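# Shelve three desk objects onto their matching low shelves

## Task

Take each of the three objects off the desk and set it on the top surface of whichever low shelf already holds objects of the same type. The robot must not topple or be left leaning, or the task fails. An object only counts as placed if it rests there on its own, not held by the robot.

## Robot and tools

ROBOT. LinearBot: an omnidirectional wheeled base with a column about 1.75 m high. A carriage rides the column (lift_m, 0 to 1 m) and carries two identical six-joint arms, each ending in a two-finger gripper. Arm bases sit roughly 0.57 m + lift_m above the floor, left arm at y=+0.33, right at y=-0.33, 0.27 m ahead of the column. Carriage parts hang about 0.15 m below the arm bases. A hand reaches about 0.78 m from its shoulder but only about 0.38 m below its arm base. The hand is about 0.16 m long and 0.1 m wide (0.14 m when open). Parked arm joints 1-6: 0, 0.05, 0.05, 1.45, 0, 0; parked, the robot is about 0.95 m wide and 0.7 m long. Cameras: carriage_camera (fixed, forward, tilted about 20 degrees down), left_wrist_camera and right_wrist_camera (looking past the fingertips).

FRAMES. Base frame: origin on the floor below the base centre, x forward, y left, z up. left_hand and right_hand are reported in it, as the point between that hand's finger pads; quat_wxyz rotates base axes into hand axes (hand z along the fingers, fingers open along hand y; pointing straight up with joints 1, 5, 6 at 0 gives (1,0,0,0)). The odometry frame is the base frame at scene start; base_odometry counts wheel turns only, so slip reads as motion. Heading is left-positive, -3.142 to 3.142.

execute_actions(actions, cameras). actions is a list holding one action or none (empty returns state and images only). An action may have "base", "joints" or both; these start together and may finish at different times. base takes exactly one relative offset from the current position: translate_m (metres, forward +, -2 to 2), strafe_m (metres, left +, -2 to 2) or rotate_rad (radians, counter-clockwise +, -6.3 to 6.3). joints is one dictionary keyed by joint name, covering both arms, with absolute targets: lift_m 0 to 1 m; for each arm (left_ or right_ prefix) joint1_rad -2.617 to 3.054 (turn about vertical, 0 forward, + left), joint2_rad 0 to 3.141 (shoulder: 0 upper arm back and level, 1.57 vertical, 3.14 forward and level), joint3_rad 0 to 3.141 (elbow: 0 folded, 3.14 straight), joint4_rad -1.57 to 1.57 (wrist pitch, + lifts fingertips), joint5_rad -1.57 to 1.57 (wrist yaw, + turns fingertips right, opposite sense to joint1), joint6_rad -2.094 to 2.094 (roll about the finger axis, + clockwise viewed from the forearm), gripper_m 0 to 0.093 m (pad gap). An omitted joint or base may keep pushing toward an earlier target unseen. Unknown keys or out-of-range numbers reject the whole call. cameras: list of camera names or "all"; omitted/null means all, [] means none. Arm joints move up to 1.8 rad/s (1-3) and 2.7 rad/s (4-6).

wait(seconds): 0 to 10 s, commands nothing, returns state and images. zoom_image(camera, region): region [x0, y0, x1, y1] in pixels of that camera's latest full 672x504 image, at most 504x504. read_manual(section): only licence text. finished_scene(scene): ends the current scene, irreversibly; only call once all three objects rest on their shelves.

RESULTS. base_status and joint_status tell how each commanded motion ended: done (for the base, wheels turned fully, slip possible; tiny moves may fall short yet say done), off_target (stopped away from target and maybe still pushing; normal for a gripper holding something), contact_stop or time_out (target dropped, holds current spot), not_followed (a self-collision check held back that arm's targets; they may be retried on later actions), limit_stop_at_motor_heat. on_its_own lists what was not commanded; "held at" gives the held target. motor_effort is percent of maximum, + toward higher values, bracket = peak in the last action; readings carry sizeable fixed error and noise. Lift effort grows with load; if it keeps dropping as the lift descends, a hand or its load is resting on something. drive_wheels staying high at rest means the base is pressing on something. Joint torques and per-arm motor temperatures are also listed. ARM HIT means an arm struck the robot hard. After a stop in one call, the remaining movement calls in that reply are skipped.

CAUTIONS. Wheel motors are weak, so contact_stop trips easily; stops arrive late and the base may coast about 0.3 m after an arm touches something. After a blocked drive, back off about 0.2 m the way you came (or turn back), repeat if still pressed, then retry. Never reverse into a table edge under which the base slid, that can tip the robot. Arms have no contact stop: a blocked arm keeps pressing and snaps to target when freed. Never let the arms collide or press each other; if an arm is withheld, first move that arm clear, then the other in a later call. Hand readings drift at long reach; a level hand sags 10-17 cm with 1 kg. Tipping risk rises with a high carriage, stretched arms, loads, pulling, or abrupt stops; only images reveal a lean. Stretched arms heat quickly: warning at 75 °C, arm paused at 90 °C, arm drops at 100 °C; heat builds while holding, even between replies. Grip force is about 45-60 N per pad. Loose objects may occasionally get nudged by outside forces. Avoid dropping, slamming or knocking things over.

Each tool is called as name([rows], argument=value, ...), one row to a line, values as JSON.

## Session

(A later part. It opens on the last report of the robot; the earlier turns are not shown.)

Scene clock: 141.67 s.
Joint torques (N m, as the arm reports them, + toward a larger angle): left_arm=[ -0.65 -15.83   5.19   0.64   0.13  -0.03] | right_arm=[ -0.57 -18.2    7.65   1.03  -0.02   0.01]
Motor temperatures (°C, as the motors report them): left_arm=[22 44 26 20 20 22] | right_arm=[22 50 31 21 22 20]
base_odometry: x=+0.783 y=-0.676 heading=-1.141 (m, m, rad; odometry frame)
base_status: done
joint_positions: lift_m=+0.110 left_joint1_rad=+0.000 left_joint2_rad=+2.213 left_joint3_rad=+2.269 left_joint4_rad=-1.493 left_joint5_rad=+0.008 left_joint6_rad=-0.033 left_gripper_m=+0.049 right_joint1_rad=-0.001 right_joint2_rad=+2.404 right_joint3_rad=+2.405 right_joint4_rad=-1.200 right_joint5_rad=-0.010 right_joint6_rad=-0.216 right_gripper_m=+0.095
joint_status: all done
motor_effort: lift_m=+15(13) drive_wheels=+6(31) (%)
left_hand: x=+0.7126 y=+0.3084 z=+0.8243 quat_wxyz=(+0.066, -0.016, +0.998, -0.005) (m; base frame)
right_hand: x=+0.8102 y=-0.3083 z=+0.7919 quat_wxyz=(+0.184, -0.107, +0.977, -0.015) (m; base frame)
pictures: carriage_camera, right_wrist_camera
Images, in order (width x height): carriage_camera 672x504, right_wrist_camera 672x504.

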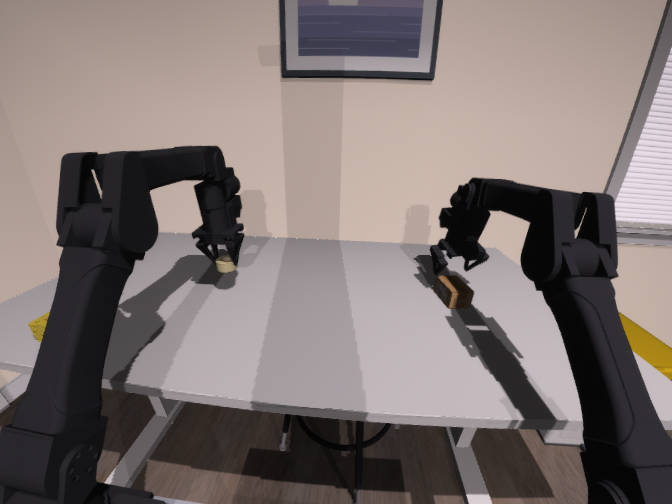

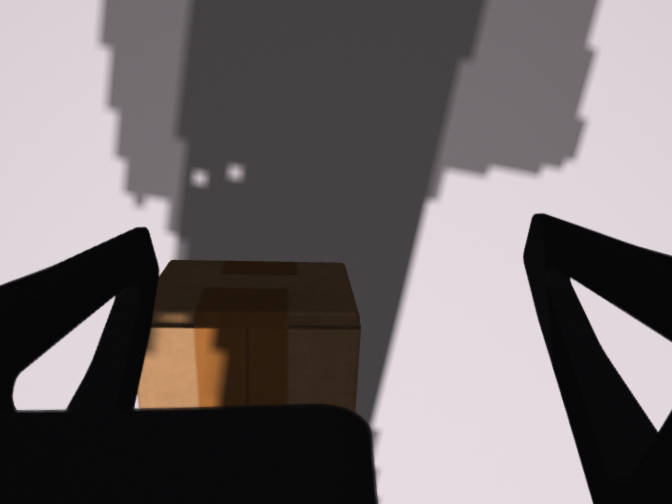

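execute_actions([
  {"base":{"strafe_m":0.03}},
], cameras=[])

execute_actions([
  {"base":{"translate_m":-0.06}},
], cameras=["right_wrist_camera"])

execute_actions([
  {"joints":{"lift_m":0.07}},
], cameras=["right_wrist_camera","carriage_camera"])

Scene clock: 156.77 s.
Joint torques (N m, as the arm reports them, + toward a larger angle): left_arm=[ -0.52 -15.8    5.37   0.66   0.14  -0.03] | right_arm=[ -0.48 -18.09   7.72   1.05  -0.03  -0.02]
Motor temperatures (°C, as the motors report them): left_arm=[22 47 26 20 20 22] | right_arm=[22 54 32 22 22 20]
base_odometry: x=+0.811 y=-0.663 heading=-1.141 (m, m, rad; odometry frame)
base_status: done
joint_positions: lift_m=+0.110 left_joint1_rad=+0.000 left_joint2_rad=+2.213 left_joint3_rad=+2.269 left_joint4_rad=-1.493 left_joint5_rad=+0.008 left_joint6_rad=-0.033 left_gripper_m=+0.049 right_joint1_rad=-0.001 right_joint2_rad=+2.404 right_joint3_rad=+2.405 right_joint4_rad=-1.200 right_joint5_rad=-0.011 right_joint6_rad=-0.216 right_gripper_m=+0.095
joint_status: not commanded
motor_effort: lift_m=+15(15) drive_wheels=+2(36) (%)
left_hand: x=+0.7126 y=+0.3083 z=+0.8243 quat_wxyz=(+0.066, -0.016, +0.998, -0.005) (m; base frame)
right_hand: x=+0.8103 y=-0.3082 z=+0.7920 quat_wxyz=(+0.185, -0.107, +0.977, -0.015) (m; base frame)
pictures: none
No camera images: the call's "cameras" was empty. Leave "cameras" out to get every camera's image.

Scene clock: 158.13 s.
Joint torques (N m, as the arm reports them, + toward a larger angle): left_arm=[ -0.45 -15.77   5.31   0.66   0.11  -0.03] | right_arm=[ -0.49 -18.17   7.67   1.03  -0.01  -0.02]
Motor temperatures (°C, as the motors report them): left_arm=[22 47 26 20 20 22] | right_arm=[22 54 32 22 22 20]
base_odometry: x=+0.786 y=-0.609 heading=-1.141 (m, m, rad; odometry frame)
base_status: done
joint_positions: lift_m=+0.110 left_joint1_rad=+0.000 left_joint2_rad=+2.213 left_joint3_rad=+2.269 left_joint4_rad=-1.493 left_joint5_rad=+0.008 left_joint6_rad=-0.033 left_gripper_m=+0.049 right_joint1_rad=-0.001 right_joint2_rad=+2.404 right_joint3_rad=+2.405 right_joint4_rad=-1.200 right_joint5_rad=-0.011 right_joint6_rad=-0.216 right_gripper_m=+0.095
joint_status: not commanded
motor_effort: lift_m=+15(15) drive_wheels=-8(31) (%)
left_hand: x=+0.7126 y=+0.3083 z=+0.8243 quat_wxyz=(+0.066, -0.016, +0.998, -0.005) (m; base frame)
right_hand: x=+0.8103 y=-0.3082 z=+0.7920 quat_wxyz=(+0.185, -0.107, +0.977, -0.015) (m; base frame)
pictures: right_wrist_camera
Images, in order (width x height): right_wrist_camera 672x504.

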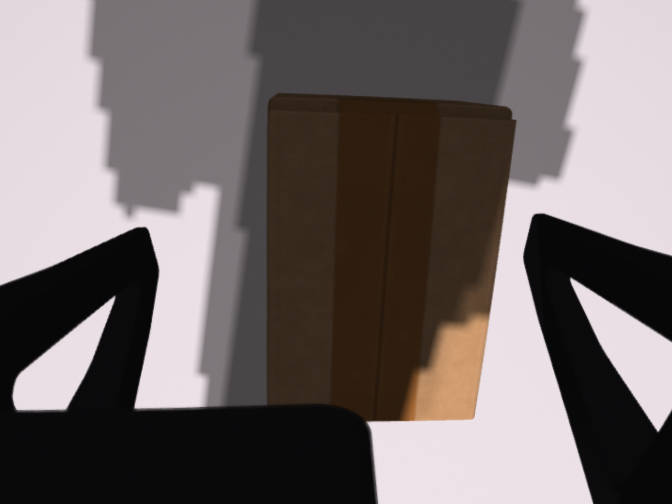

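Scene clock: 158.83 s.
Joint torques (N m, as the arm reports them, + toward a larger angle): left_arm=[ -0.48 -14.88   5.18   0.7    0.1   -0.03] | right_arm=[ -0.36 -18.68   7.56   1.05  -0.01  -0.01]
Motor temperatures (°C, as the motors report them): left_arm=[22 47 26 20 20 22] | right_arm=[22 54 32 22 22 20]
base_odometry: x=+0.786 y=-0.609 heading=-1.141 (m, m, rad; odometry frame)
base_status: not commanded
joint_positions: lift_m=+0.070 left_joint1_rad=+0.000 left_joint2_rad=+2.202 left_joint3_rad=+2.269 left_joint4_rad=-1.494 left_joint5_rad=+0.008 left_joint6_rad=-0.033 left_gripper_m=+0.049 right_joint1_rad=-0.001 right_joint2_rad=+2.409 right_joint3_rad=+2.405 right_joint4_rad=-1.201 right_joint5_rad=-0.012 right_joint6_rad=-0.216 right_gripper_m=+0.095
joint_status: all done
motor_effort: lift_m=+16(19) drive_wheels=+3(5) (%)
left_hand: x=+0.7120 y=+0.3083 z=+0.7888 quat_wxyz=(+0.071, -0.016, +0.997, -0.005) (m; base frame)
right_hand: x=+0.8101 y=-0.3081 z=+0.7490 quat_wxyz=(+0.181, -0.107, +0.977, -0.014) (m; base frame)
pictures: carriage_camera, right_wrist_camera
Images, in order (width x height): carriage_camera 672x504, right_wrist_camera 672x504.

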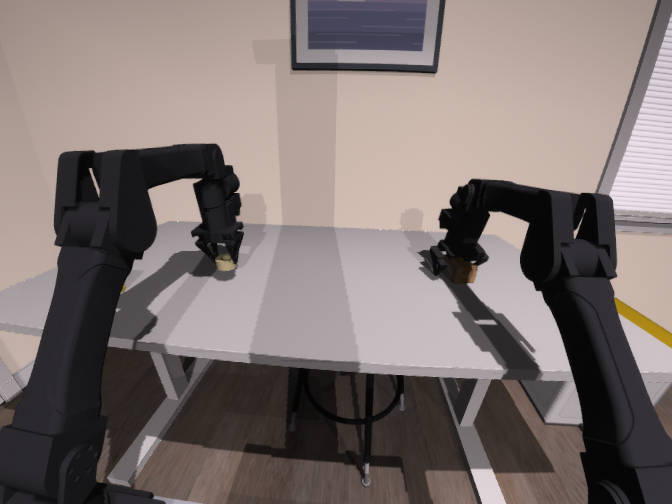

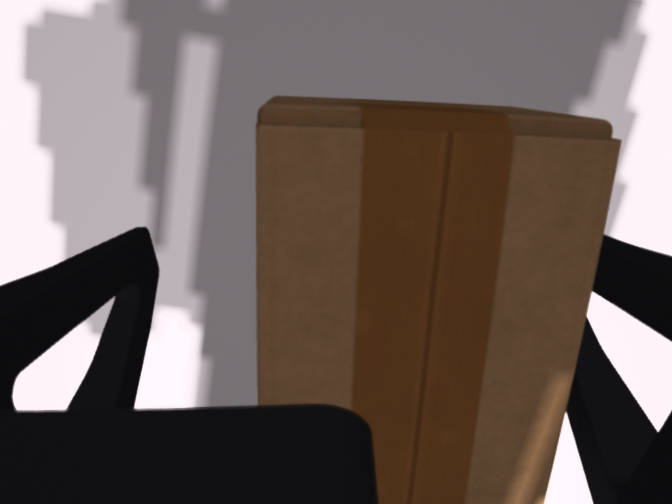

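execute_actions([
  {"base":{"strafe_m":-0.012}},
], cameras=["right_wrist_camera"])

execute_actions([
  {"joints":{"right_gripper_m":0.0}},
], cameras=["right_wrist_camera"])

execute_actions([
  {"joints":{"lift_m":0.25,"right_joint2_rad":1.9,"right_joint3_rad":1.9,"right_joint4_rad":-1.4,"left_joint2_rad":1.9,"left_joint3_rad":1.9}},
])

Scene clock: 169.33 s.
Joint torques (N m, as the arm reports them, + toward a larger angle): left_arm=[ -0.45 -14.84   5.29   0.72   0.09  -0.03] | right_arm=[ -0.46 -18.64   7.73   1.04   0.     0.01]
Motor temperatures (°C, as the motors report them): left_arm=[22 47 26 20 20 22] | right_arm=[22 57 32 22 22 20]
base_odometry: x=+0.775 y=-0.614 heading=-1.141 (m, m, rad; odometry frame)
base_status: done
joint_positions: lift_m=+0.070 left_joint1_rad=+0.001 left_joint2_rad=+2.202 left_joint3_rad=+2.269 left_joint4_rad=-1.494 left_joint5_rad=+0.009 left_joint6_rad=-0.033 left_gripper_m=+0.049 right_joint1_rad=+0.000 right_joint2_rad=+2.409 right_joint3_rad=+2.405 right_joint4_rad=-1.201 right_joint5_rad=-0.012 right_joint6_rad=-0.216 right_gripper_m=+0.095
joint_status: not commanded
motor_effort: lift_m=+16(16) drive_wheels=+1(8) (%)
left_hand: x=+0.7120 y=+0.3086 z=+0.7888 quat_wxyz=(+0.071, -0.017, +0.997, -0.006) (m; base frame)
right_hand: x=+0.8101 y=-0.3076 z=+0.7490 quat_wxyz=(+0.182, -0.107, +0.977, -0.014) (m; base frame)
pictures: right_wrist_camera
Images, in order (width x height): right_wrist_camera 672x504.

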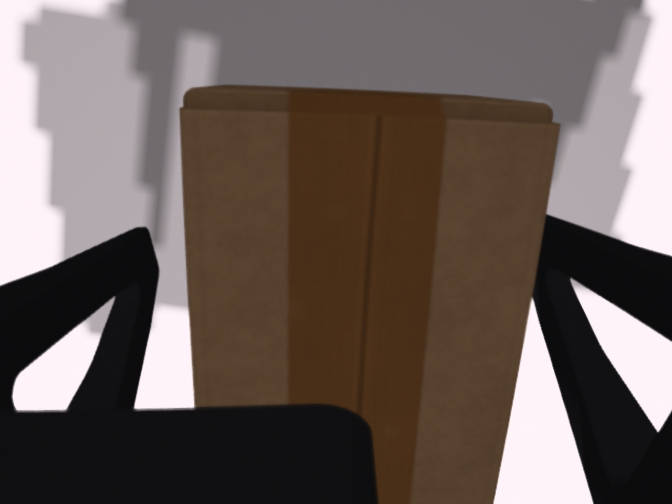

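Scene clock: 170.07 s.
Joint torques (N m, as the arm reports them, + toward a larger angle): left_arm=[ -0.47 -14.9    5.2    0.7    0.09  -0.03] | right_arm=[ -0.54 -18.6    7.74   1.04  -0.01  -0.01]
Motor temperatures (°C, as the motors report them): left_arm=[22 47 26 20 20 22] | right_arm=[22 57 32 22 22 20]
base_odometry: x=+0.775 y=-0.614 heading=-1.141 (m, m, rad; odometry frame)
base_status: not commanded
joint_positions: lift_m=+0.070 left_joint1_rad=+0.001 left_joint2_rad=+2.202 left_joint3_rad=+2.269 left_joint4_rad=-1.494 left_joint5_rad=+0.009 left_joint6_rad=-0.033 left_gripper_m=+0.049 right_joint1_rad=+0.000 right_joint2_rad=+2.409 right_joint3_rad=+2.405 right_joint4_rad=-1.201 right_joint5_rad=-0.013 right_joint6_rad=-0.216 right_gripper_m=+0.060
joint_status: right_gripper_m off_target (ended at +0.060, target +0.000)
motor_effort: lift_m=+16(16) drive_wheels=+1(1) (%)
left_hand: x=+0.7120 y=+0.3086 z=+0.7888 quat_wxyz=(+0.071, -0.017, +0.997, -0.006) (m; base frame)
right_hand: x=+0.8101 y=-0.3075 z=+0.7490 quat_wxyz=(+0.182, -0.107, +0.977, -0.013) (m; base frame)
pictures: right_wrist_camera
Images, in order (width x height): right_wrist_camera 672x504.

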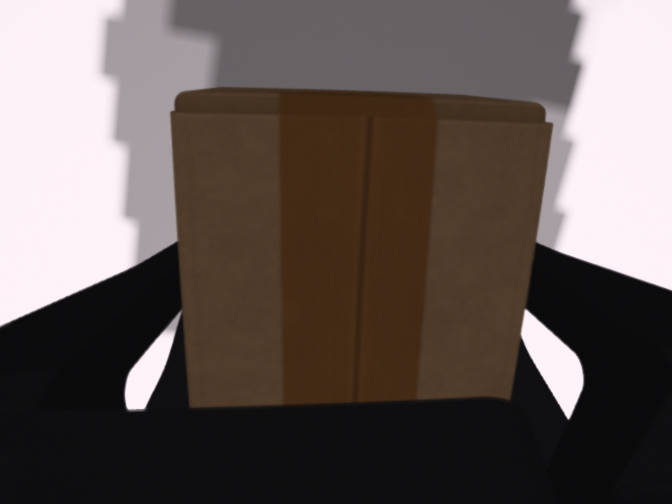

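Scene clock: 171.47 s.
Joint torques (N m, as the arm reports them, + toward a larger angle): left_arm=[ -0.53 -10.31   4.91   0.65   0.11  -0.02] | right_arm=[ -0.62 -12.56   6.74   0.63  -0.01  -0.01]
Motor temperatures (°C, as the motors report them): left_arm=[22 47 26 20 20 22] | right_arm=[22 57 32 22 22 20]
base_odometry: x=+0.775 y=-0.614 heading=-1.141 (m, m, rad; odometry frame)
base_status: not commanded
joint_positions: lift_m=+0.250 left_joint1_rad=+0.001 left_joint2_rad=+1.887 left_joint3_rad=+1.921 left_joint4_rad=-1.495 left_joint5_rad=+0.009 left_joint6_rad=-0.033 left_gripper_m=+0.049 right_joint1_rad=+0.000 right_joint2_rad=+1.901 right_joint3_rad=+1.911 right_joint4_rad=-1.400 right_joint5_rad=-0.013 right_joint6_rad=-0.216 right_gripper_m=+0.060
joint_status: all done
motor_effort: lift_m=+21(28) drive_wheels=+3(6) (%)
left_hand: x=+0.6325 y=+0.3085 z=+0.9974 quat_wxyz=(+0.055, -0.017, +0.998, -0.005) (m; base frame)
right_hand: x=+0.6547 y=-0.3075 z=+0.9929 quat_wxyz=(+0.090, -0.108, +0.990, -0.003) (m; base frame)
pictures: carriage_camera, left_wrist_camera, right_wrist_camera
Images, in order (width x height): carriage_camera 672x504, left_wrist_camera 672x504, right_wrist_camera 672x504.

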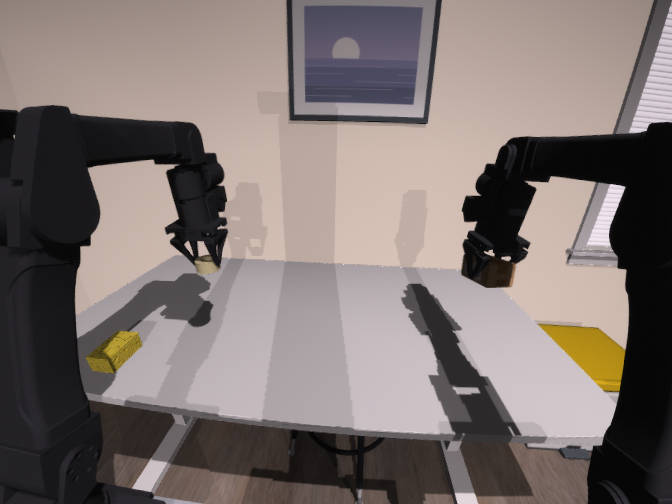

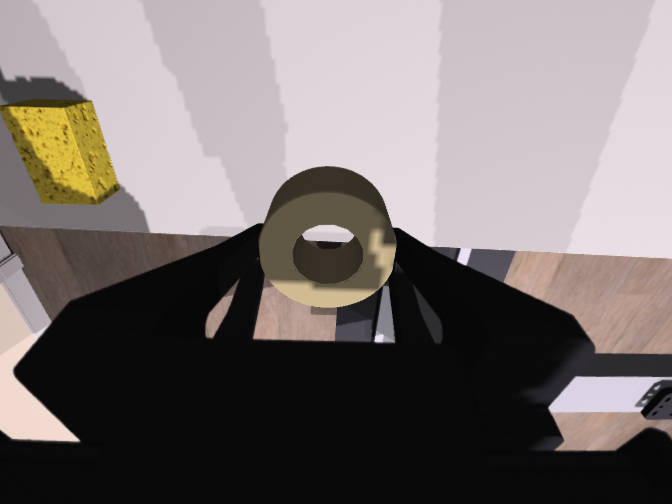

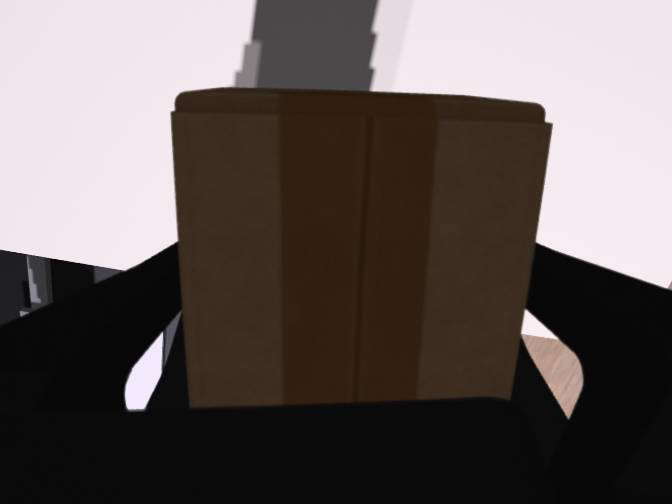

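execute_actions([
  {"base":{"translate_m":-1.9}},
], cameras=[])

execute_actions([
  {"base":{"rotate_rad":1.571}},
], cameras=["carriage_camera"])

Scene clock: 191.67 s.
Joint torques (N m, as the arm reports them, + toward a larger angle): left_arm=[ -0.49 -10.44   5.06   0.63   0.1   -0.03] | right_arm=[ -0.58 -12.45   6.74   0.61   0.01  -0.01]
Motor temperatures (°C, as the motors report them): left_arm=[22 42 25 20 20 22] | right_arm=[22 52 32 22 22 20]
base_odometry: x=-0.016 y=+1.114 heading=-1.141 (m, m, rad; odometry frame)
base_status: done
joint_positions: lift_m=+0.250 left_joint1_rad=+0.001 left_joint2_rad=+1.887 left_joint3_rad=+1.921 left_joint4_rad=-1.495 left_joint5_rad=+0.009 left_joint6_rad=-0.033 left_gripper_m=+0.049 right_joint1_rad=+0.000 right_joint2_rad=+1.901 right_joint3_rad=+1.911 right_joint4_rad=-1.400 right_joint5_rad=-0.013 right_joint6_rad=-0.216 right_gripper_m=+0.060
joint_status: not commanded
motor_effort: lift_m=+21(21) drive_wheels=-11(39) (%)
left_hand: x=+0.6325 y=+0.3085 z=+0.9974 quat_wxyz=(+0.055, -0.017, +0.998, -0.005) (m; base frame)
right_hand: x=+0.6547 y=-0.3075 z=+0.9929 quat_wxyz=(+0.090, -0.108, +0.990, -0.003) (m; base frame)
pictures: none
No camera images: the call's "cameras" was empty. Leave "cameras" out to get every camera's image.

Scene clock: 194.87 s.
Joint torques (N m, as the arm reports them, + toward a larger angle): left_arm=[ -0.67 -10.45   5.07   0.62   0.1   -0.03] | right_arm=[ -0.51 -12.55   6.74   0.61   0.03  -0.01]
Motor temperatures (°C, as the motors report them): left_arm=[22 42 25 20 20 22] | right_arm=[22 51 32 22 22 20]
base_odometry: x=-0.016 y=+1.114 heading=+0.429 (m, m, rad; odometry frame)
base_status: done
joint_positions: lift_m=+0.250 left_joint1_rad=+0.005 left_joint2_rad=+1.887 left_joint3_rad=+1.921 left_joint4_rad=-1.495 left_joint5_rad=+0.008 left_joint6_rad=-0.033 left_gripper_m=+0.049 right_joint1_rad=+0.000 right_joint2_rad=+1.901 right_joint3_rad=+1.911 right_joint4_rad=-1.397 right_joint5_rad=-0.013 right_joint6_rad=-0.216 right_gripper_m=+0.061
joint_status: not commanded
motor_effort: lift_m=+21(21) drive_wheels=+16(55) (%)
left_hand: x=+0.6325 y=+0.3101 z=+0.9974 quat_wxyz=(+0.055, -0.019, +0.998, -0.005) (m; base frame)
right_hand: x=+0.6554 y=-0.3075 z=+0.9930 quat_wxyz=(+0.092, -0.108, +0.990, -0.004) (m; base frame)
pictures: carriage_camera
Images, in order (width x height): carriage_camera 672x504.

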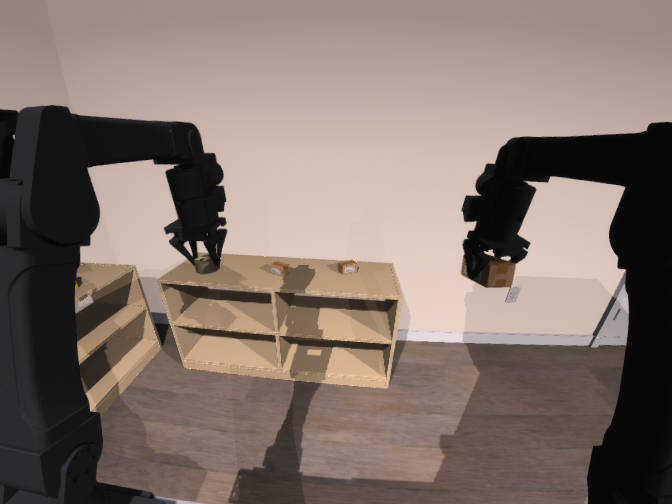

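execute_actions([
  {"base":{"rotate_rad":-0.11}},
], cameras=[])

execute_actions([
  {"base":{"strafe_m":0.6},"joints":{"right_joint2_rad":2.55,"right_joint3_rad":2.55,"right_joint4_rad":-1.4,"right_joint6_rad":0,"lift_m":0.15}},
], cameras=[])

execute_actions([
  {"base":{"translate_m":0.65}},
])

Scene clock: 212.50 s.
Joint torques (N m, as the arm reports them, + toward a larger angle): left_arm=[ -0.3  -10.43   5.05   0.63   0.1   -0.03] | right_arm=[ -0.53 -12.51   6.78   0.59   0.01  -0.03]
Motor temperatures (°C, as the motors report them): left_arm=[22 40 25 20 20 22] | right_arm=[22 49 32 22 22 20]
base_odometry: x=-0.016 y=+1.114 heading=+0.320 (m, m, rad; odometry frame)
base_status: done
joint_positions: lift_m=+0.250 left_joint1_rad=-0.001 left_joint2_rad=+1.887 left_joint3_rad=+1.921 left_joint4_rad=-1.495 left_joint5_rad=+0.009 left_joint6_rad=-0.033 left_gripper_m=+0.049 right_joint1_rad=+0.000 right_joint2_rad=+1.901 right_joint3_rad=+1.911 right_joint4_rad=-1.398 right_joint5_rad=-0.013 right_joint6_rad=-0.216 right_gripper_m=+0.061
joint_status: not commanded
motor_effort: lift_m=+21(21) drive_wheels=-23(34) (%)
left_hand: x=+0.6325 y=+0.3078 z=+0.9974 quat_wxyz=(+0.055, -0.016, +0.998, -0.005) (m; base frame)
right_hand: x=+0.6552 y=-0.3074 z=+0.9930 quat_wxyz=(+0.091, -0.108, +0.990, -0.003) (m; base frame)
pictures: none
No camera images: the call's "cameras" was empty. Leave "cameras" out to get every camera's image.

Scene clock: 216.00 s.
Joint torques (N m, as the arm reports them, + toward a larger angle): left_arm=[ -0.46 -10.83   5.06   0.63   0.09  -0.03] | right_arm=[ -0.7  -19.65   9.24   0.55   0.03   0.07]
Motor temperatures (°C, as the motors report them): left_arm=[22 39 25 20 20 22] | right_arm=[22 50 32 22 22 20]
base_odometry: x=-0.205 y=+1.683 heading=+0.321 (m, m, rad; odometry frame)
base_status: done
joint_positions: lift_m=+0.150 left_joint1_rad=-0.001 left_joint2_rad=+1.892 left_joint3_rad=+1.921 left_joint4_rad=-1.495 left_joint5_rad=+0.009 left_joint6_rad=-0.033 left_gripper_m=+0.049 right_joint1_rad=+0.001 right_joint2_rad=+2.561 right_joint3_rad=+2.535 right_joint4_rad=-1.400 right_joint5_rad=-0.013 right_joint6_rad=-0.004 right_gripper_m=+0.061
joint_status: all done
motor_effort: lift_m=+16(13) drive_wheels=-14(45) (%)
left_hand: x=+0.6328 y=+0.3079 z=+0.8964 quat_wxyz=(+0.053, -0.016, +0.998, -0.005) (m; base frame)
right_hand: x=+0.7833 y=-0.3068 z=+0.7781 quat_wxyz=(+0.072, -0.003, +0.997, +0.006) (m; base frame)
pictures: none
No camera images: the call's "cameras" was empty. Leave "cameras" out to get every camera's image.

Scene clock: 219.60 s.
Joint torques (N m, as the arm reports them, + toward a larger angle): left_arm=[ -0.37 -10.76   5.06   0.63   0.1   -0.03] | right_arm=[ -0.63 -19.61   9.07   0.57   0.02   0.06]
Motor temperatures (°C, as the motors report them): left_arm=[22 39 25 20 20 22] | right_arm=[22 52 33 22 22 20]
base_odometry: x=+0.411 y=+1.889 heading=+0.322 (m, m, rad; odometry frame)
base_status: done
joint_positions: lift_m=+0.150 left_joint1_rad=-0.001 left_joint2_rad=+1.892 left_joint3_rad=+1.921 left_joint4_rad=-1.496 left_joint5_rad=+0.009 left_joint6_rad=-0.033 left_gripper_m=+0.049 right_joint1_rad=+0.001 right_joint2_rad=+2.561 right_joint3_rad=+2.535 right_joint4_rad=-1.401 right_joint5_rad=-0.013 right_joint6_rad=-0.004 right_gripper_m=+0.061
joint_status: not commanded
motor_effort: lift_m=+16(16) drive_wheels=-15(39) (%)
left_hand: x=+0.6325 y=+0.3079 z=+0.8964 quat_wxyz=(+0.052, -0.016, +0.998, -0.005) (m; base frame)
right_hand: x=+0.7829 y=-0.3068 z=+0.7781 quat_wxyz=(+0.072, -0.003, +0.997, +0.006) (m; base frame)
pictures: carriage_camera, left_wrist_camera, right_wrist_camera
Images, in order (width x height): carriage_camera 672x504, left_wrist_camera 672x504, right_wrist_camera 672x504.

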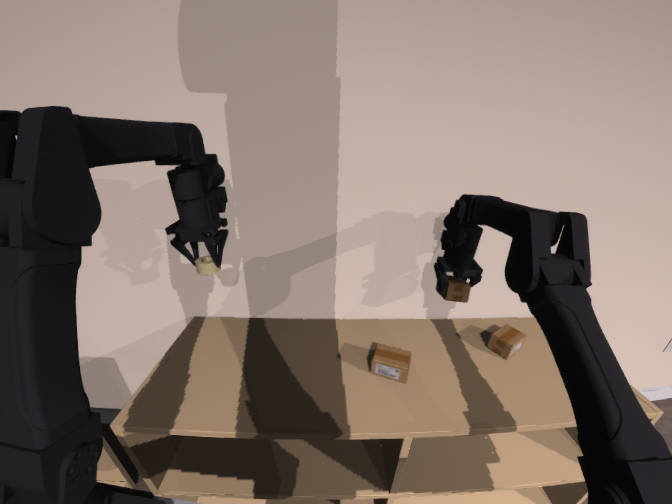

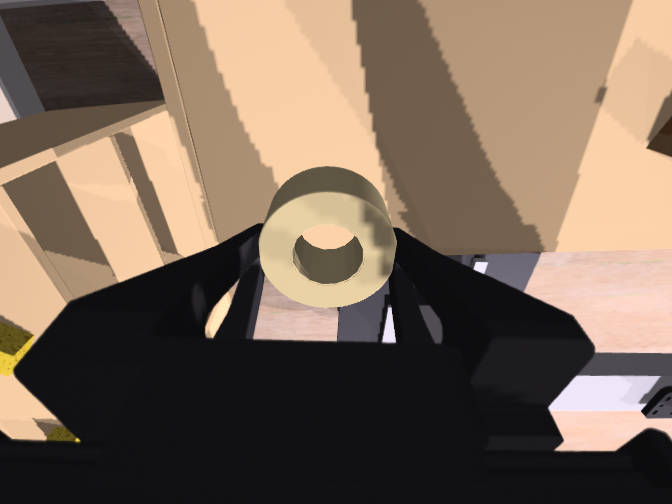

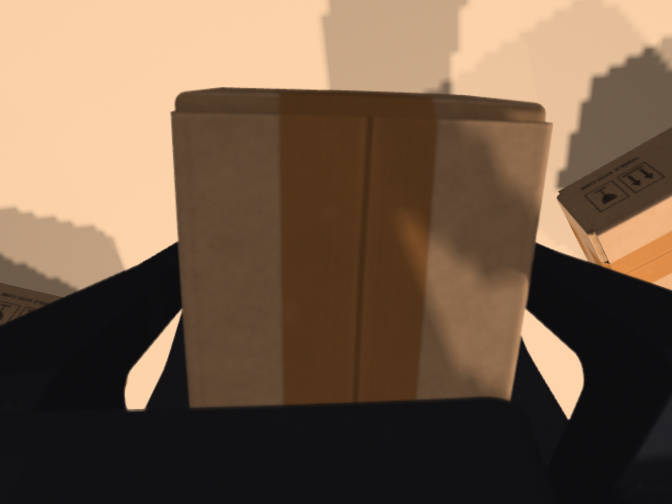

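execute_actions([
  {"joints":{"lift_m":0.02}},
])

Scene clock: 229.20 s.
Joint torques (N m, as the arm reports them, + toward a larger angle): left_arm=[ -0.4  -10.85   5.48   0.62   0.1   -0.03] | right_arm=[ -0.64 -19.65   9.03   0.53   0.03   0.07]
Motor temperatures (°C, as the motors report them): left_arm=[22 39 25 20 20 22] | right_arm=[22 57 34 22 22 20]
base_odometry: x=+0.411 y=+1.889 heading=+0.322 (m, m, rad; odometry frame)
base_status: not commanded
joint_positions: lift_m=+0.020 left_joint1_rad=-0.001 left_joint2_rad=+1.892 left_joint3_rad=+1.916 left_joint4_rad=-1.496 left_joint5_rad=+0.009 left_joint6_rad=-0.033 left_gripper_m=+0.049 right_joint1_rad=+0.001 right_joint2_rad=+2.563 right_joint3_rad=+2.536 right_joint4_rad=-1.401 right_joint5_rad=-0.013 right_joint6_rad=-0.004 right_gripper_m=+0.061
joint_status: all done
motor_effort: lift_m=+15(9) drive_wheels=-10(15) (%)
left_hand: x=+0.6317 y=+0.3079 z=+0.7647 quat_wxyz=(+0.049, -0.016, +0.999, -0.005) (m; base frame)
right_hand: x=+0.7830 y=-0.3068 z=+0.6476 quat_wxyz=(+0.071, -0.003, +0.997, +0.006) (m; base frame)
pictures: carriage_camera, left_wrist_camera, right_wrist_camera
Images, in order (width x height): carriage_camera 672x504, left_wrist_camera 672x504, right_wrist_camera 672x504.

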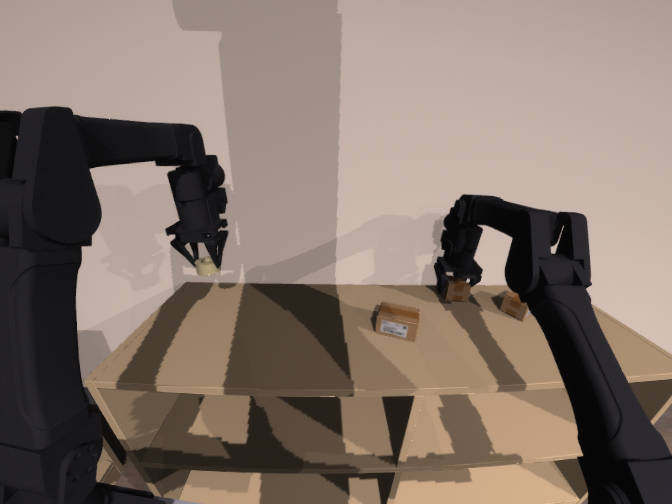

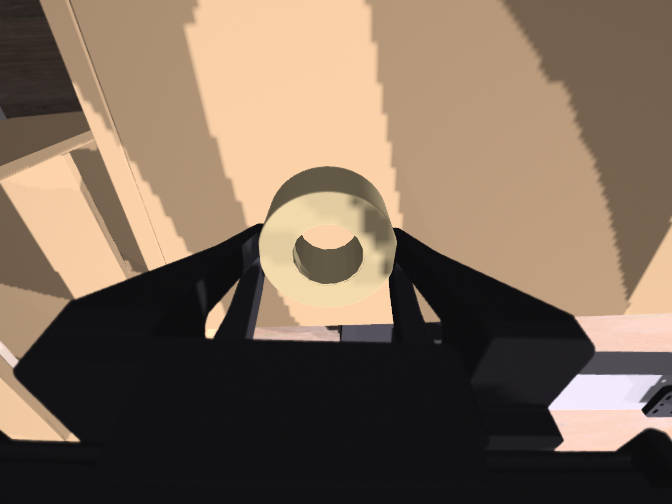

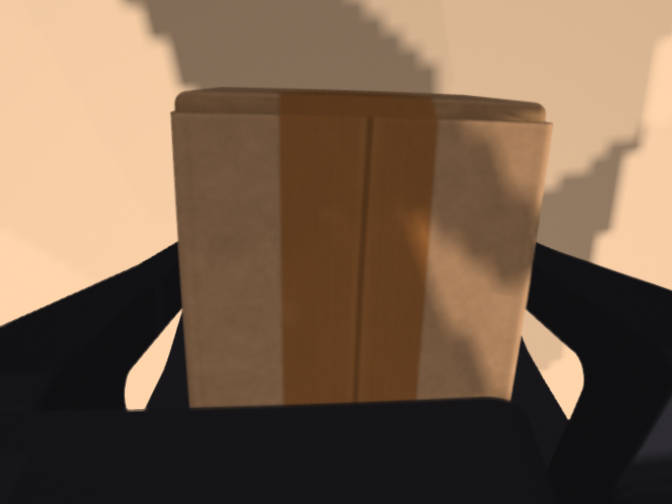

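execute_actions([
  {"joints":{"lift_m":0.0}},
], cameras=["carriage_camera"])

Scene clock: 236.30 s.
Joint torques (N m, as the arm reports them, + toward a larger angle): left_arm=[ -0.35 -11.25   5.47   0.57   0.1   -0.03] | right_arm=[ -0.59 -17.47   8.02   0.59   0.01   0.08]
Motor temperatures (°C, as the motors report them): left_arm=[22 38 25 20 20 22] | right_arm=[22 60 35 22 22 20]
base_odometry: x=+0.411 y=+1.889 heading=+0.322 (m, m, rad; odometry frame)
base_status: not commanded
joint_positions: lift_m=+0.002 left_joint1_rad=-0.001 left_joint2_rad=+1.896 left_joint3_rad=+1.916 left_joint4_rad=-1.496 left_joint5_rad=+0.009 left_joint6_rad=-0.033 left_gripper_m=+0.049 right_joint1_rad=+0.001 right_joint2_rad=+2.541 right_joint3_rad=+2.548 right_joint4_rad=-1.399 right_joint5_rad=-0.011 right_joint6_rad=-0.004 right_gripper_m=+0.061
joint_status: all done
joint sent to its limit — the command would take lift_m past its lower limit, so that joint was sent only as far as its limit.
motor_effort: lift_m=+14(9) drive_wheels=+7(7) (%)
left_hand: x=+0.6319 y=+0.3079 z=+0.7446 quat_wxyz=(+0.047, -0.016, +0.999, -0.005) (m; base frame)
right_hand: x=+0.7865 y=-0.3072 z=+0.6434 quat_wxyz=(+0.089, -0.003, +0.996, +0.005) (m; base frame)
pictures: carriage_camera
Images, in order (width x height): carriage_camera 672x504.

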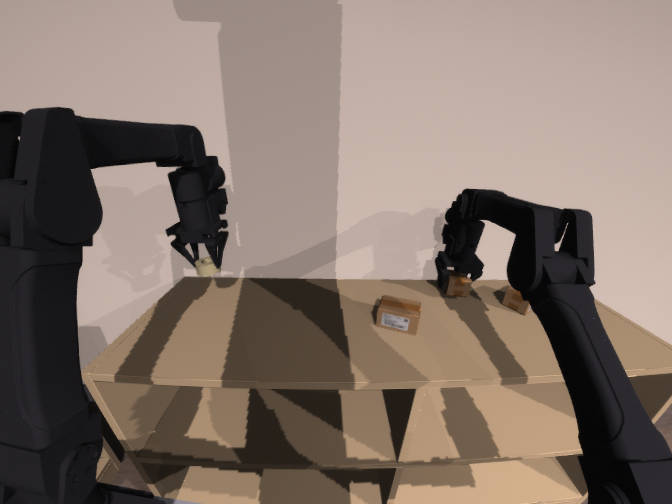

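Touching down. Release and lift.

execute_actions([
  {"joints":{"right_gripper_m":0.093}},
], cameras=[])

execute_actions([
  {"joints":{"lift_m":0.15}},
], cameras=["carriage_camera"])

execute_actions([
  {"base":{"translate_m":-0.7},"joints":{"right_joint2_rad":1.5,"right_joint3_rad":1.5,"lift_m":0.25}},
], cameras=[])

execute_actions([
  {"base":{"rotate_rad":-3.0}},
], cameras=["carriage_camera"])

Scene clock: 247.00 s.
Joint torques (N m, as the arm reports them, + toward a larger angle): left_arm=[ -0.37 -11.09   5.46   0.61   0.1   -0.03] | right_arm=[ -0.63 -17.56   7.94   0.61   0.01   0.07]
Motor temperatures (°C, as the motors report them): left_arm=[22 39 25 20 20 22] | right_arm=[22 61 35 22 22 20]
base_odometry: x=+0.411 y=+1.889 heading=+0.322 (m, m, rad; odometry frame)
base_status: not commanded
joint_positions: lift_m=+0.002 left_joint1_rad=-0.001 left_joint2_rad=+1.896 left_joint3_rad=+1.916 left_joint4_rad=-1.496 left_joint5_rad=+0.009 left_joint6_rad=-0.033 left_gripper_m=+0.049 right_joint1_rad=+0.001 right_joint2_rad=+2.542 right_joint3_rad=+2.548 right_joint4_rad=-1.399 right_joint5_rad=-0.011 right_joint6_rad=-0.004 right_gripper_m=+0.093
joint_status: all done
motor_effort: lift_m=+14(14) drive_wheels=+7(7) (%)
left_hand: x=+0.6319 y=+0.3079 z=+0.7446 quat_wxyz=(+0.047, -0.016, +0.999, -0.005) (m; base frame)
right_hand: x=+0.7866 y=-0.3072 z=+0.6425 quat_wxyz=(+0.089, -0.003, +0.996, +0.005) (m; base frame)
pictures: none
No camera images: the call's "cameras" was empty. Leave "cameras" out to get every camera's image.

Scene clock: 248.27 s.
Joint torques (N m, as the arm reports them, + toward a larger angle): left_arm=[ -0.24 -11.32   5.51   0.59   0.1   -0.03] | right_arm=[ -0.66 -18.36   8.04   0.58   0.01   0.08]
Motor temperatures (°C, as the motors report them): left_arm=[22 39 26 20 20 22] | right_arm=[22 62 35 22 22 20]
base_odometry: x=+0.411 y=+1.889 heading=+0.322 (m, m, rad; odometry frame)
base_status: not commanded
joint_positions: lift_m=+0.150 left_joint1_rad=-0.001 left_joint2_rad=+1.897 left_joint3_rad=+1.916 left_joint4_rad=-1.496 left_joint5_rad=+0.009 left_joint6_rad=-0.033 left_gripper_m=+0.049 right_joint1_rad=+0.001 right_joint2_rad=+2.551 right_joint3_rad=+2.548 right_joint4_rad=-1.399 right_joint5_rad=-0.011 right_joint6_rad=-0.004 right_gripper_m=+0.093
joint_status: all done
motor_effort: lift_m=+21(26) drive_wheels=-10(8) (%)
left_hand: x=+0.6320 y=+0.3079 z=+0.8924 quat_wxyz=(+0.047, -0.016, +0.999, -0.005) (m; base frame)
right_hand: x=+0.7863 y=-0.3072 z=+0.7864 quat_wxyz=(+0.084, -0.003, +0.996, +0.005) (m; base frame)
pictures: carriage_camera
Images, in order (width x height): carriage_camera 672x504.

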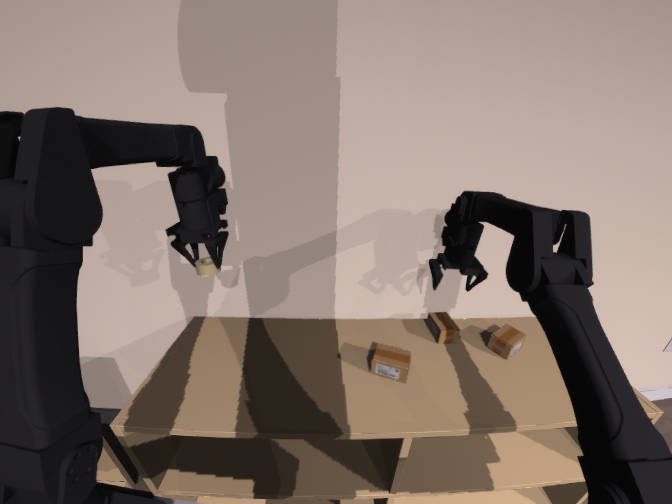

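Scene clock: 252.00 s.
Joint torques (N m, as the arm reports them, + toward a larger angle): left_arm=[ -0.36 -11.33   5.47   0.6    0.1   -0.02] | right_arm=[-0.61 -8.84  6.62  0.6   0.03  0.07]
Motor temperatures (°C, as the motors report them): left_arm=[22 39 26 20 20 22] | right_arm=[22 60 35 22 22 20]
base_odometry: x=-0.253 y=+1.668 heading=+0.322 (m, m, rad; odometry frame)
base_status: done
joint_positions: lift_m=+0.250 left_joint1_rad=-0.001 left_joint2_rad=+1.898 left_joint3_rad=+1.916 left_joint4_rad=-1.496 left_joint5_rad=+0.009 left_joint6_rad=-0.033 left_gripper_m=+0.049 right_joint1_rad=+0.001 right_joint2_rad=+1.511 right_joint3_rad=+1.514 right_joint4_rad=-1.399 right_joint5_rad=-0.012 right_joint6_rad=-0.004 right_gripper_m=+0.093
joint_status: all done
motor_effort: lift_m=+20(29) drive_wheels=-7(60) (%)
left_hand: x=+0.6321 y=+0.3079 z=+0.9923 quat_wxyz=(+0.047, -0.016, +0.999, -0.005) (m; base frame)
right_hand: x=+0.5524 y=-0.3073 z=+1.0049 quat_wxyz=(+0.088, -0.003, +0.996, +0.006) (m; base frame)
pictures: none
No camera images: the call's "cameras" was empty. Leave "cameras" out to get every camera's image.

Scene clock: 256.27 s.
Joint torques (N m, as the arm reports them, + toward a larger angle): left_arm=[ -0.54 -11.4    5.5    0.52   0.1   -0.03] | right_arm=[-0.66 -8.97  6.54  0.54  0.01  0.07]
Motor temperatures (°C, as the motors report them): left_arm=[22 39 26 20 20 22] | right_arm=[22 58 34 22 22 20]
base_odometry: x=-0.253 y=+1.668 heading=-2.677 (m, m, rad; odometry frame)
base_status: done
joint_positions: lift_m=+0.250 left_joint1_rad=+0.003 left_joint2_rad=+1.898 left_joint3_rad=+1.916 left_joint4_rad=-1.488 left_joint5_rad=+0.008 left_joint6_rad=-0.033 left_gripper_m=+0.049 right_joint1_rad=+0.001 right_joint2_rad=+1.511 right_joint3_rad=+1.514 right_joint4_rad=-1.394 right_joint5_rad=-0.012 right_joint6_rad=-0.004 right_gripper_m=+0.093
joint_status: not commanded
motor_effort: lift_m=+20(20) drive_wheels=+16(60) (%)
left_hand: x=+0.6340 y=+0.3094 z=+0.9925 quat_wxyz=(+0.051, -0.018, +0.999, -0.005) (m; base frame)
right_hand: x=+0.5537 y=-0.3072 z=+1.0052 quat_wxyz=(+0.090, -0.003, +0.996, +0.006) (m; base frame)
pictures: carriage_camera
Images, in order (width x height): carriage_camera 672x504.

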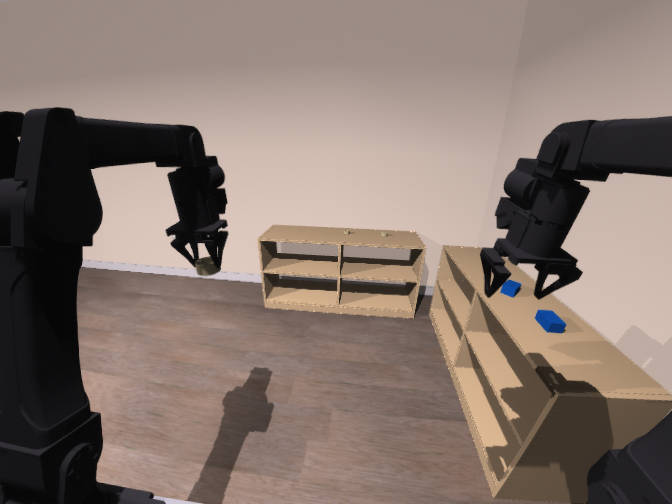

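execute_actions([
  {"base":{"rotate_rad":-0.13}},
], cameras=[])

execute_actions([
  {"base":{"strafe_m":0.35},"joints":{"left_joint2_rad":2.55,"left_joint3_rad":2.55,"left_joint4_rad":-1.45,"lift_m":0.15}},
], cameras=[])

execute_actions([
  {"base":{"translate_m":1.3}},
], cameras=["carriage_camera"])

Scene clock: 273.47 s.
Joint torques (N m, as the arm reports them, + toward a larger angle): left_arm=[ -0.34 -11.38   5.57   0.54   0.1   -0.03] | right_arm=[-0.57 -8.92  6.53  0.6   0.01  0.06]
Motor temperatures (°C, as the motors report them): left_arm=[22 39 26 20 20 22] | right_arm=[22 51 34 22 22 20]
base_odometry: x=-0.253 y=+1.668 heading=-2.806 (m, m, rad; odometry frame)
base_status: done
joint_positions: lift_m=+0.250 left_joint1_rad=-0.001 left_joint2_rad=+1.898 left_joint3_rad=+1.916 left_joint4_rad=-1.489 left_joint5_rad=+0.008 left_joint6_rad=-0.033 left_gripper_m=+0.049 right_joint1_rad=+0.001 right_joint2_rad=+1.511 right_joint3_rad=+1.514 right_joint4_rad=-1.394 right_joint5_rad=-0.012 right_joint6_rad=-0.004 right_gripper_m=+0.093
joint_status: not commanded
motor_effort: lift_m=+20(20) drive_wheels=+18(51) (%)
left_hand: x=+0.6337 y=+0.3077 z=+0.9925 quat_wxyz=(+0.050, -0.016, +0.999, -0.005) (m; base frame)
right_hand: x=+0.5535 y=-0.3072 z=+1.0051 quat_wxyz=(+0.090, -0.003, +0.996, +0.006) (m; base frame)
pictures: none
No camera images: the call's "cameras" was empty. Leave "cameras" out to get every camera's image.

Scene clock: 276.23 s.
Joint torques (N m, as the arm reports them, + toward a larger angle): left_arm=[ -0.58 -17.24   8.16   0.73   0.1   -0.03] | right_arm=[-0.45 -8.74  7.17  0.56  0.04  0.06]
Motor temperatures (°C, as the motors report them): left_arm=[22 40 26 20 20 22] | right_arm=[22 50 34 22 22 20]
base_odometry: x=-0.138 y=+1.337 heading=-2.807 (m, m, rad; odometry frame)
base_status: done
joint_positions: lift_m=+0.150 left_joint1_rad=+0.001 left_joint2_rad=+2.549 left_joint3_rad=+2.534 left_joint4_rad=-1.455 left_joint5_rad=+0.009 left_joint6_rad=-0.033 left_gripper_m=+0.049 right_joint1_rad=+0.001 right_joint2_rad=+1.509 right_joint3_rad=+1.507 right_joint4_rad=-1.396 right_joint5_rad=-0.012 right_joint6_rad=-0.004 right_gripper_m=+0.093
joint_status: all done
motor_effort: lift_m=+15(12) drive_wheels=-14(39) (%)
left_hand: x=+0.7701 y=+0.3088 z=+0.7823 quat_wxyz=(+0.050, -0.017, +0.999, -0.005) (m; base frame)
right_hand: x=+0.5517 y=-0.3072 z=+0.9037 quat_wxyz=(+0.086, -0.003, +0.996, +0.006) (m; base frame)
pictures: none
No camera images: the call's "cameras" was empty. Leave "cameras" out to get every camera's image.

Scene clock: 281.23 s.
Joint torques (N m, as the arm reports them, + toward a larger angle): left_arm=[ -0.36 -17.35   8.07   0.72   0.13  -0.03] | right_arm=[-0.63 -8.8   7.21  0.58  0.01  0.05]
Motor temperatures (°C, as the motors report them): left_arm=[22 43 27 20 20 22] | right_arm=[22 49 34 22 22 20]
base_odometry: x=-1.365 y=+0.908 heading=-2.806 (m, m, rad; odometry frame)
base_status: done
joint_positions: lift_m=+0.150 left_joint1_rad=+0.000 left_joint2_rad=+2.549 left_joint3_rad=+2.534 left_joint4_rad=-1.455 left_joint5_rad=+0.009 left_joint6_rad=-0.033 left_gripper_m=+0.049 right_joint1_rad=+0.001 right_joint2_rad=+1.509 right_joint3_rad=+1.507 right_joint4_rad=-1.397 right_joint5_rad=-0.012 right_joint6_rad=-0.004 right_gripper_m=+0.093
joint_status: not commanded
motor_effort: lift_m=+16(15) drive_wheels=-13(45) (%)
left_hand: x=+0.7702 y=+0.3084 z=+0.7823 quat_wxyz=(+0.051, -0.017, +0.999, -0.005) (m; base frame)
right_hand: x=+0.5513 y=-0.3072 z=+0.9036 quat_wxyz=(+0.085, -0.003, +0.996, +0.006) (m; base frame)
pictures: carriage_camera
Images, in order (width x height): carriage_camera 672x504.

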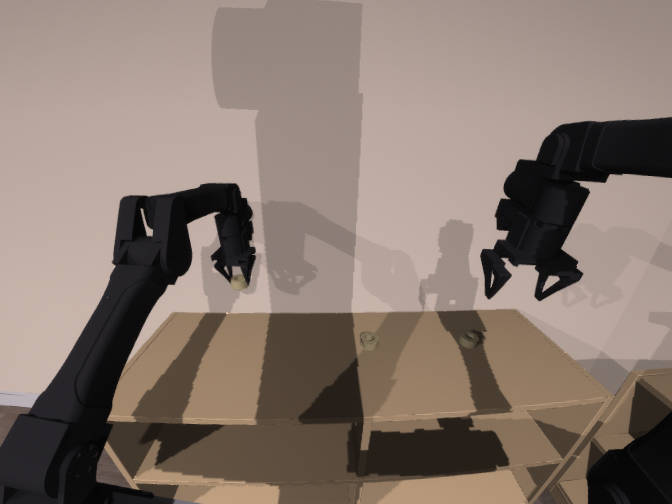

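execute_actions([
  {"joints":{"lift_m":0.02}},
], cameras=["carriage_camera","left_wrist_camera"])

Scene clock: 287.10 s.
Joint torques (N m, as the arm reports them, + toward a larger angle): left_arm=[ -0.49 -17.07   8.08   0.71   0.11  -0.02] | right_arm=[-0.65 -8.63  7.23  0.59  0.02  0.07]
Motor temperatures (°C, as the motors report them): left_arm=[22 45 27 20 20 22] | right_arm=[22 47 34 22 22 20]
base_odometry: x=-1.365 y=+0.908 heading=-2.806 (m, m, rad; odometry frame)
base_status: not commanded
joint_positions: lift_m=+0.020 left_joint1_rad=+0.000 left_joint2_rad=+2.548 left_joint3_rad=+2.534 left_joint4_rad=-1.454 left_joint5_rad=+0.009 left_joint6_rad=-0.033 left_gripper_m=+0.049 right_joint1_rad=+0.001 right_joint2_rad=+1.509 right_joint3_rad=+1.507 right_joint4_rad=-1.397 right_joint5_rad=-0.012 right_joint6_rad=-0.004 right_gripper_m=+0.093
joint_status: all done
motor_effort: lift_m=+15(16) drive_wheels=-10(13) (%)
left_hand: x=+0.7704 y=+0.3084 z=+0.6530 quat_wxyz=(+0.051, -0.017, +0.999, -0.005) (m; base frame)
right_hand: x=+0.5513 y=-0.3072 z=+0.7739 quat_wxyz=(+0.086, -0.003, +0.996, +0.006) (m; base frame)
pictures: carriage_camera, left_wrist_camera
Images, in order (width x height): carriage_camera 672x504, left_wrist_camera 672x504.

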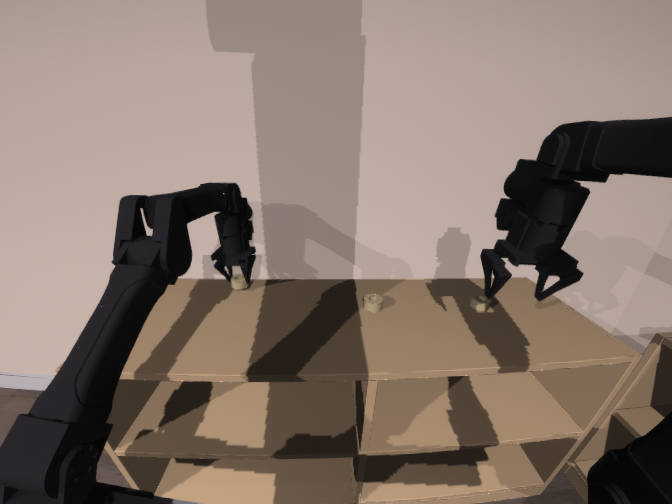

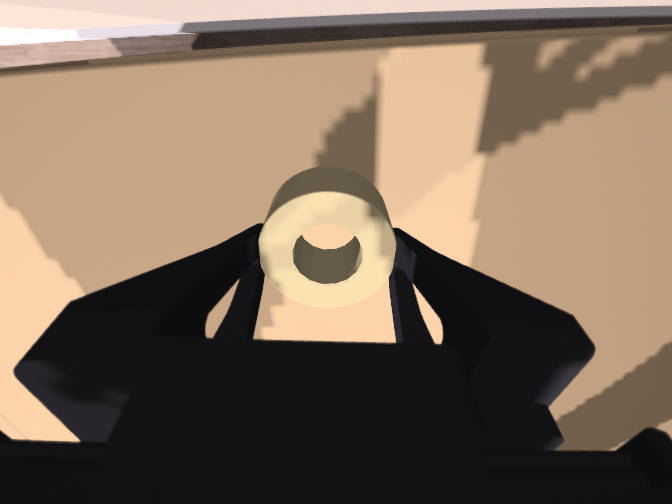

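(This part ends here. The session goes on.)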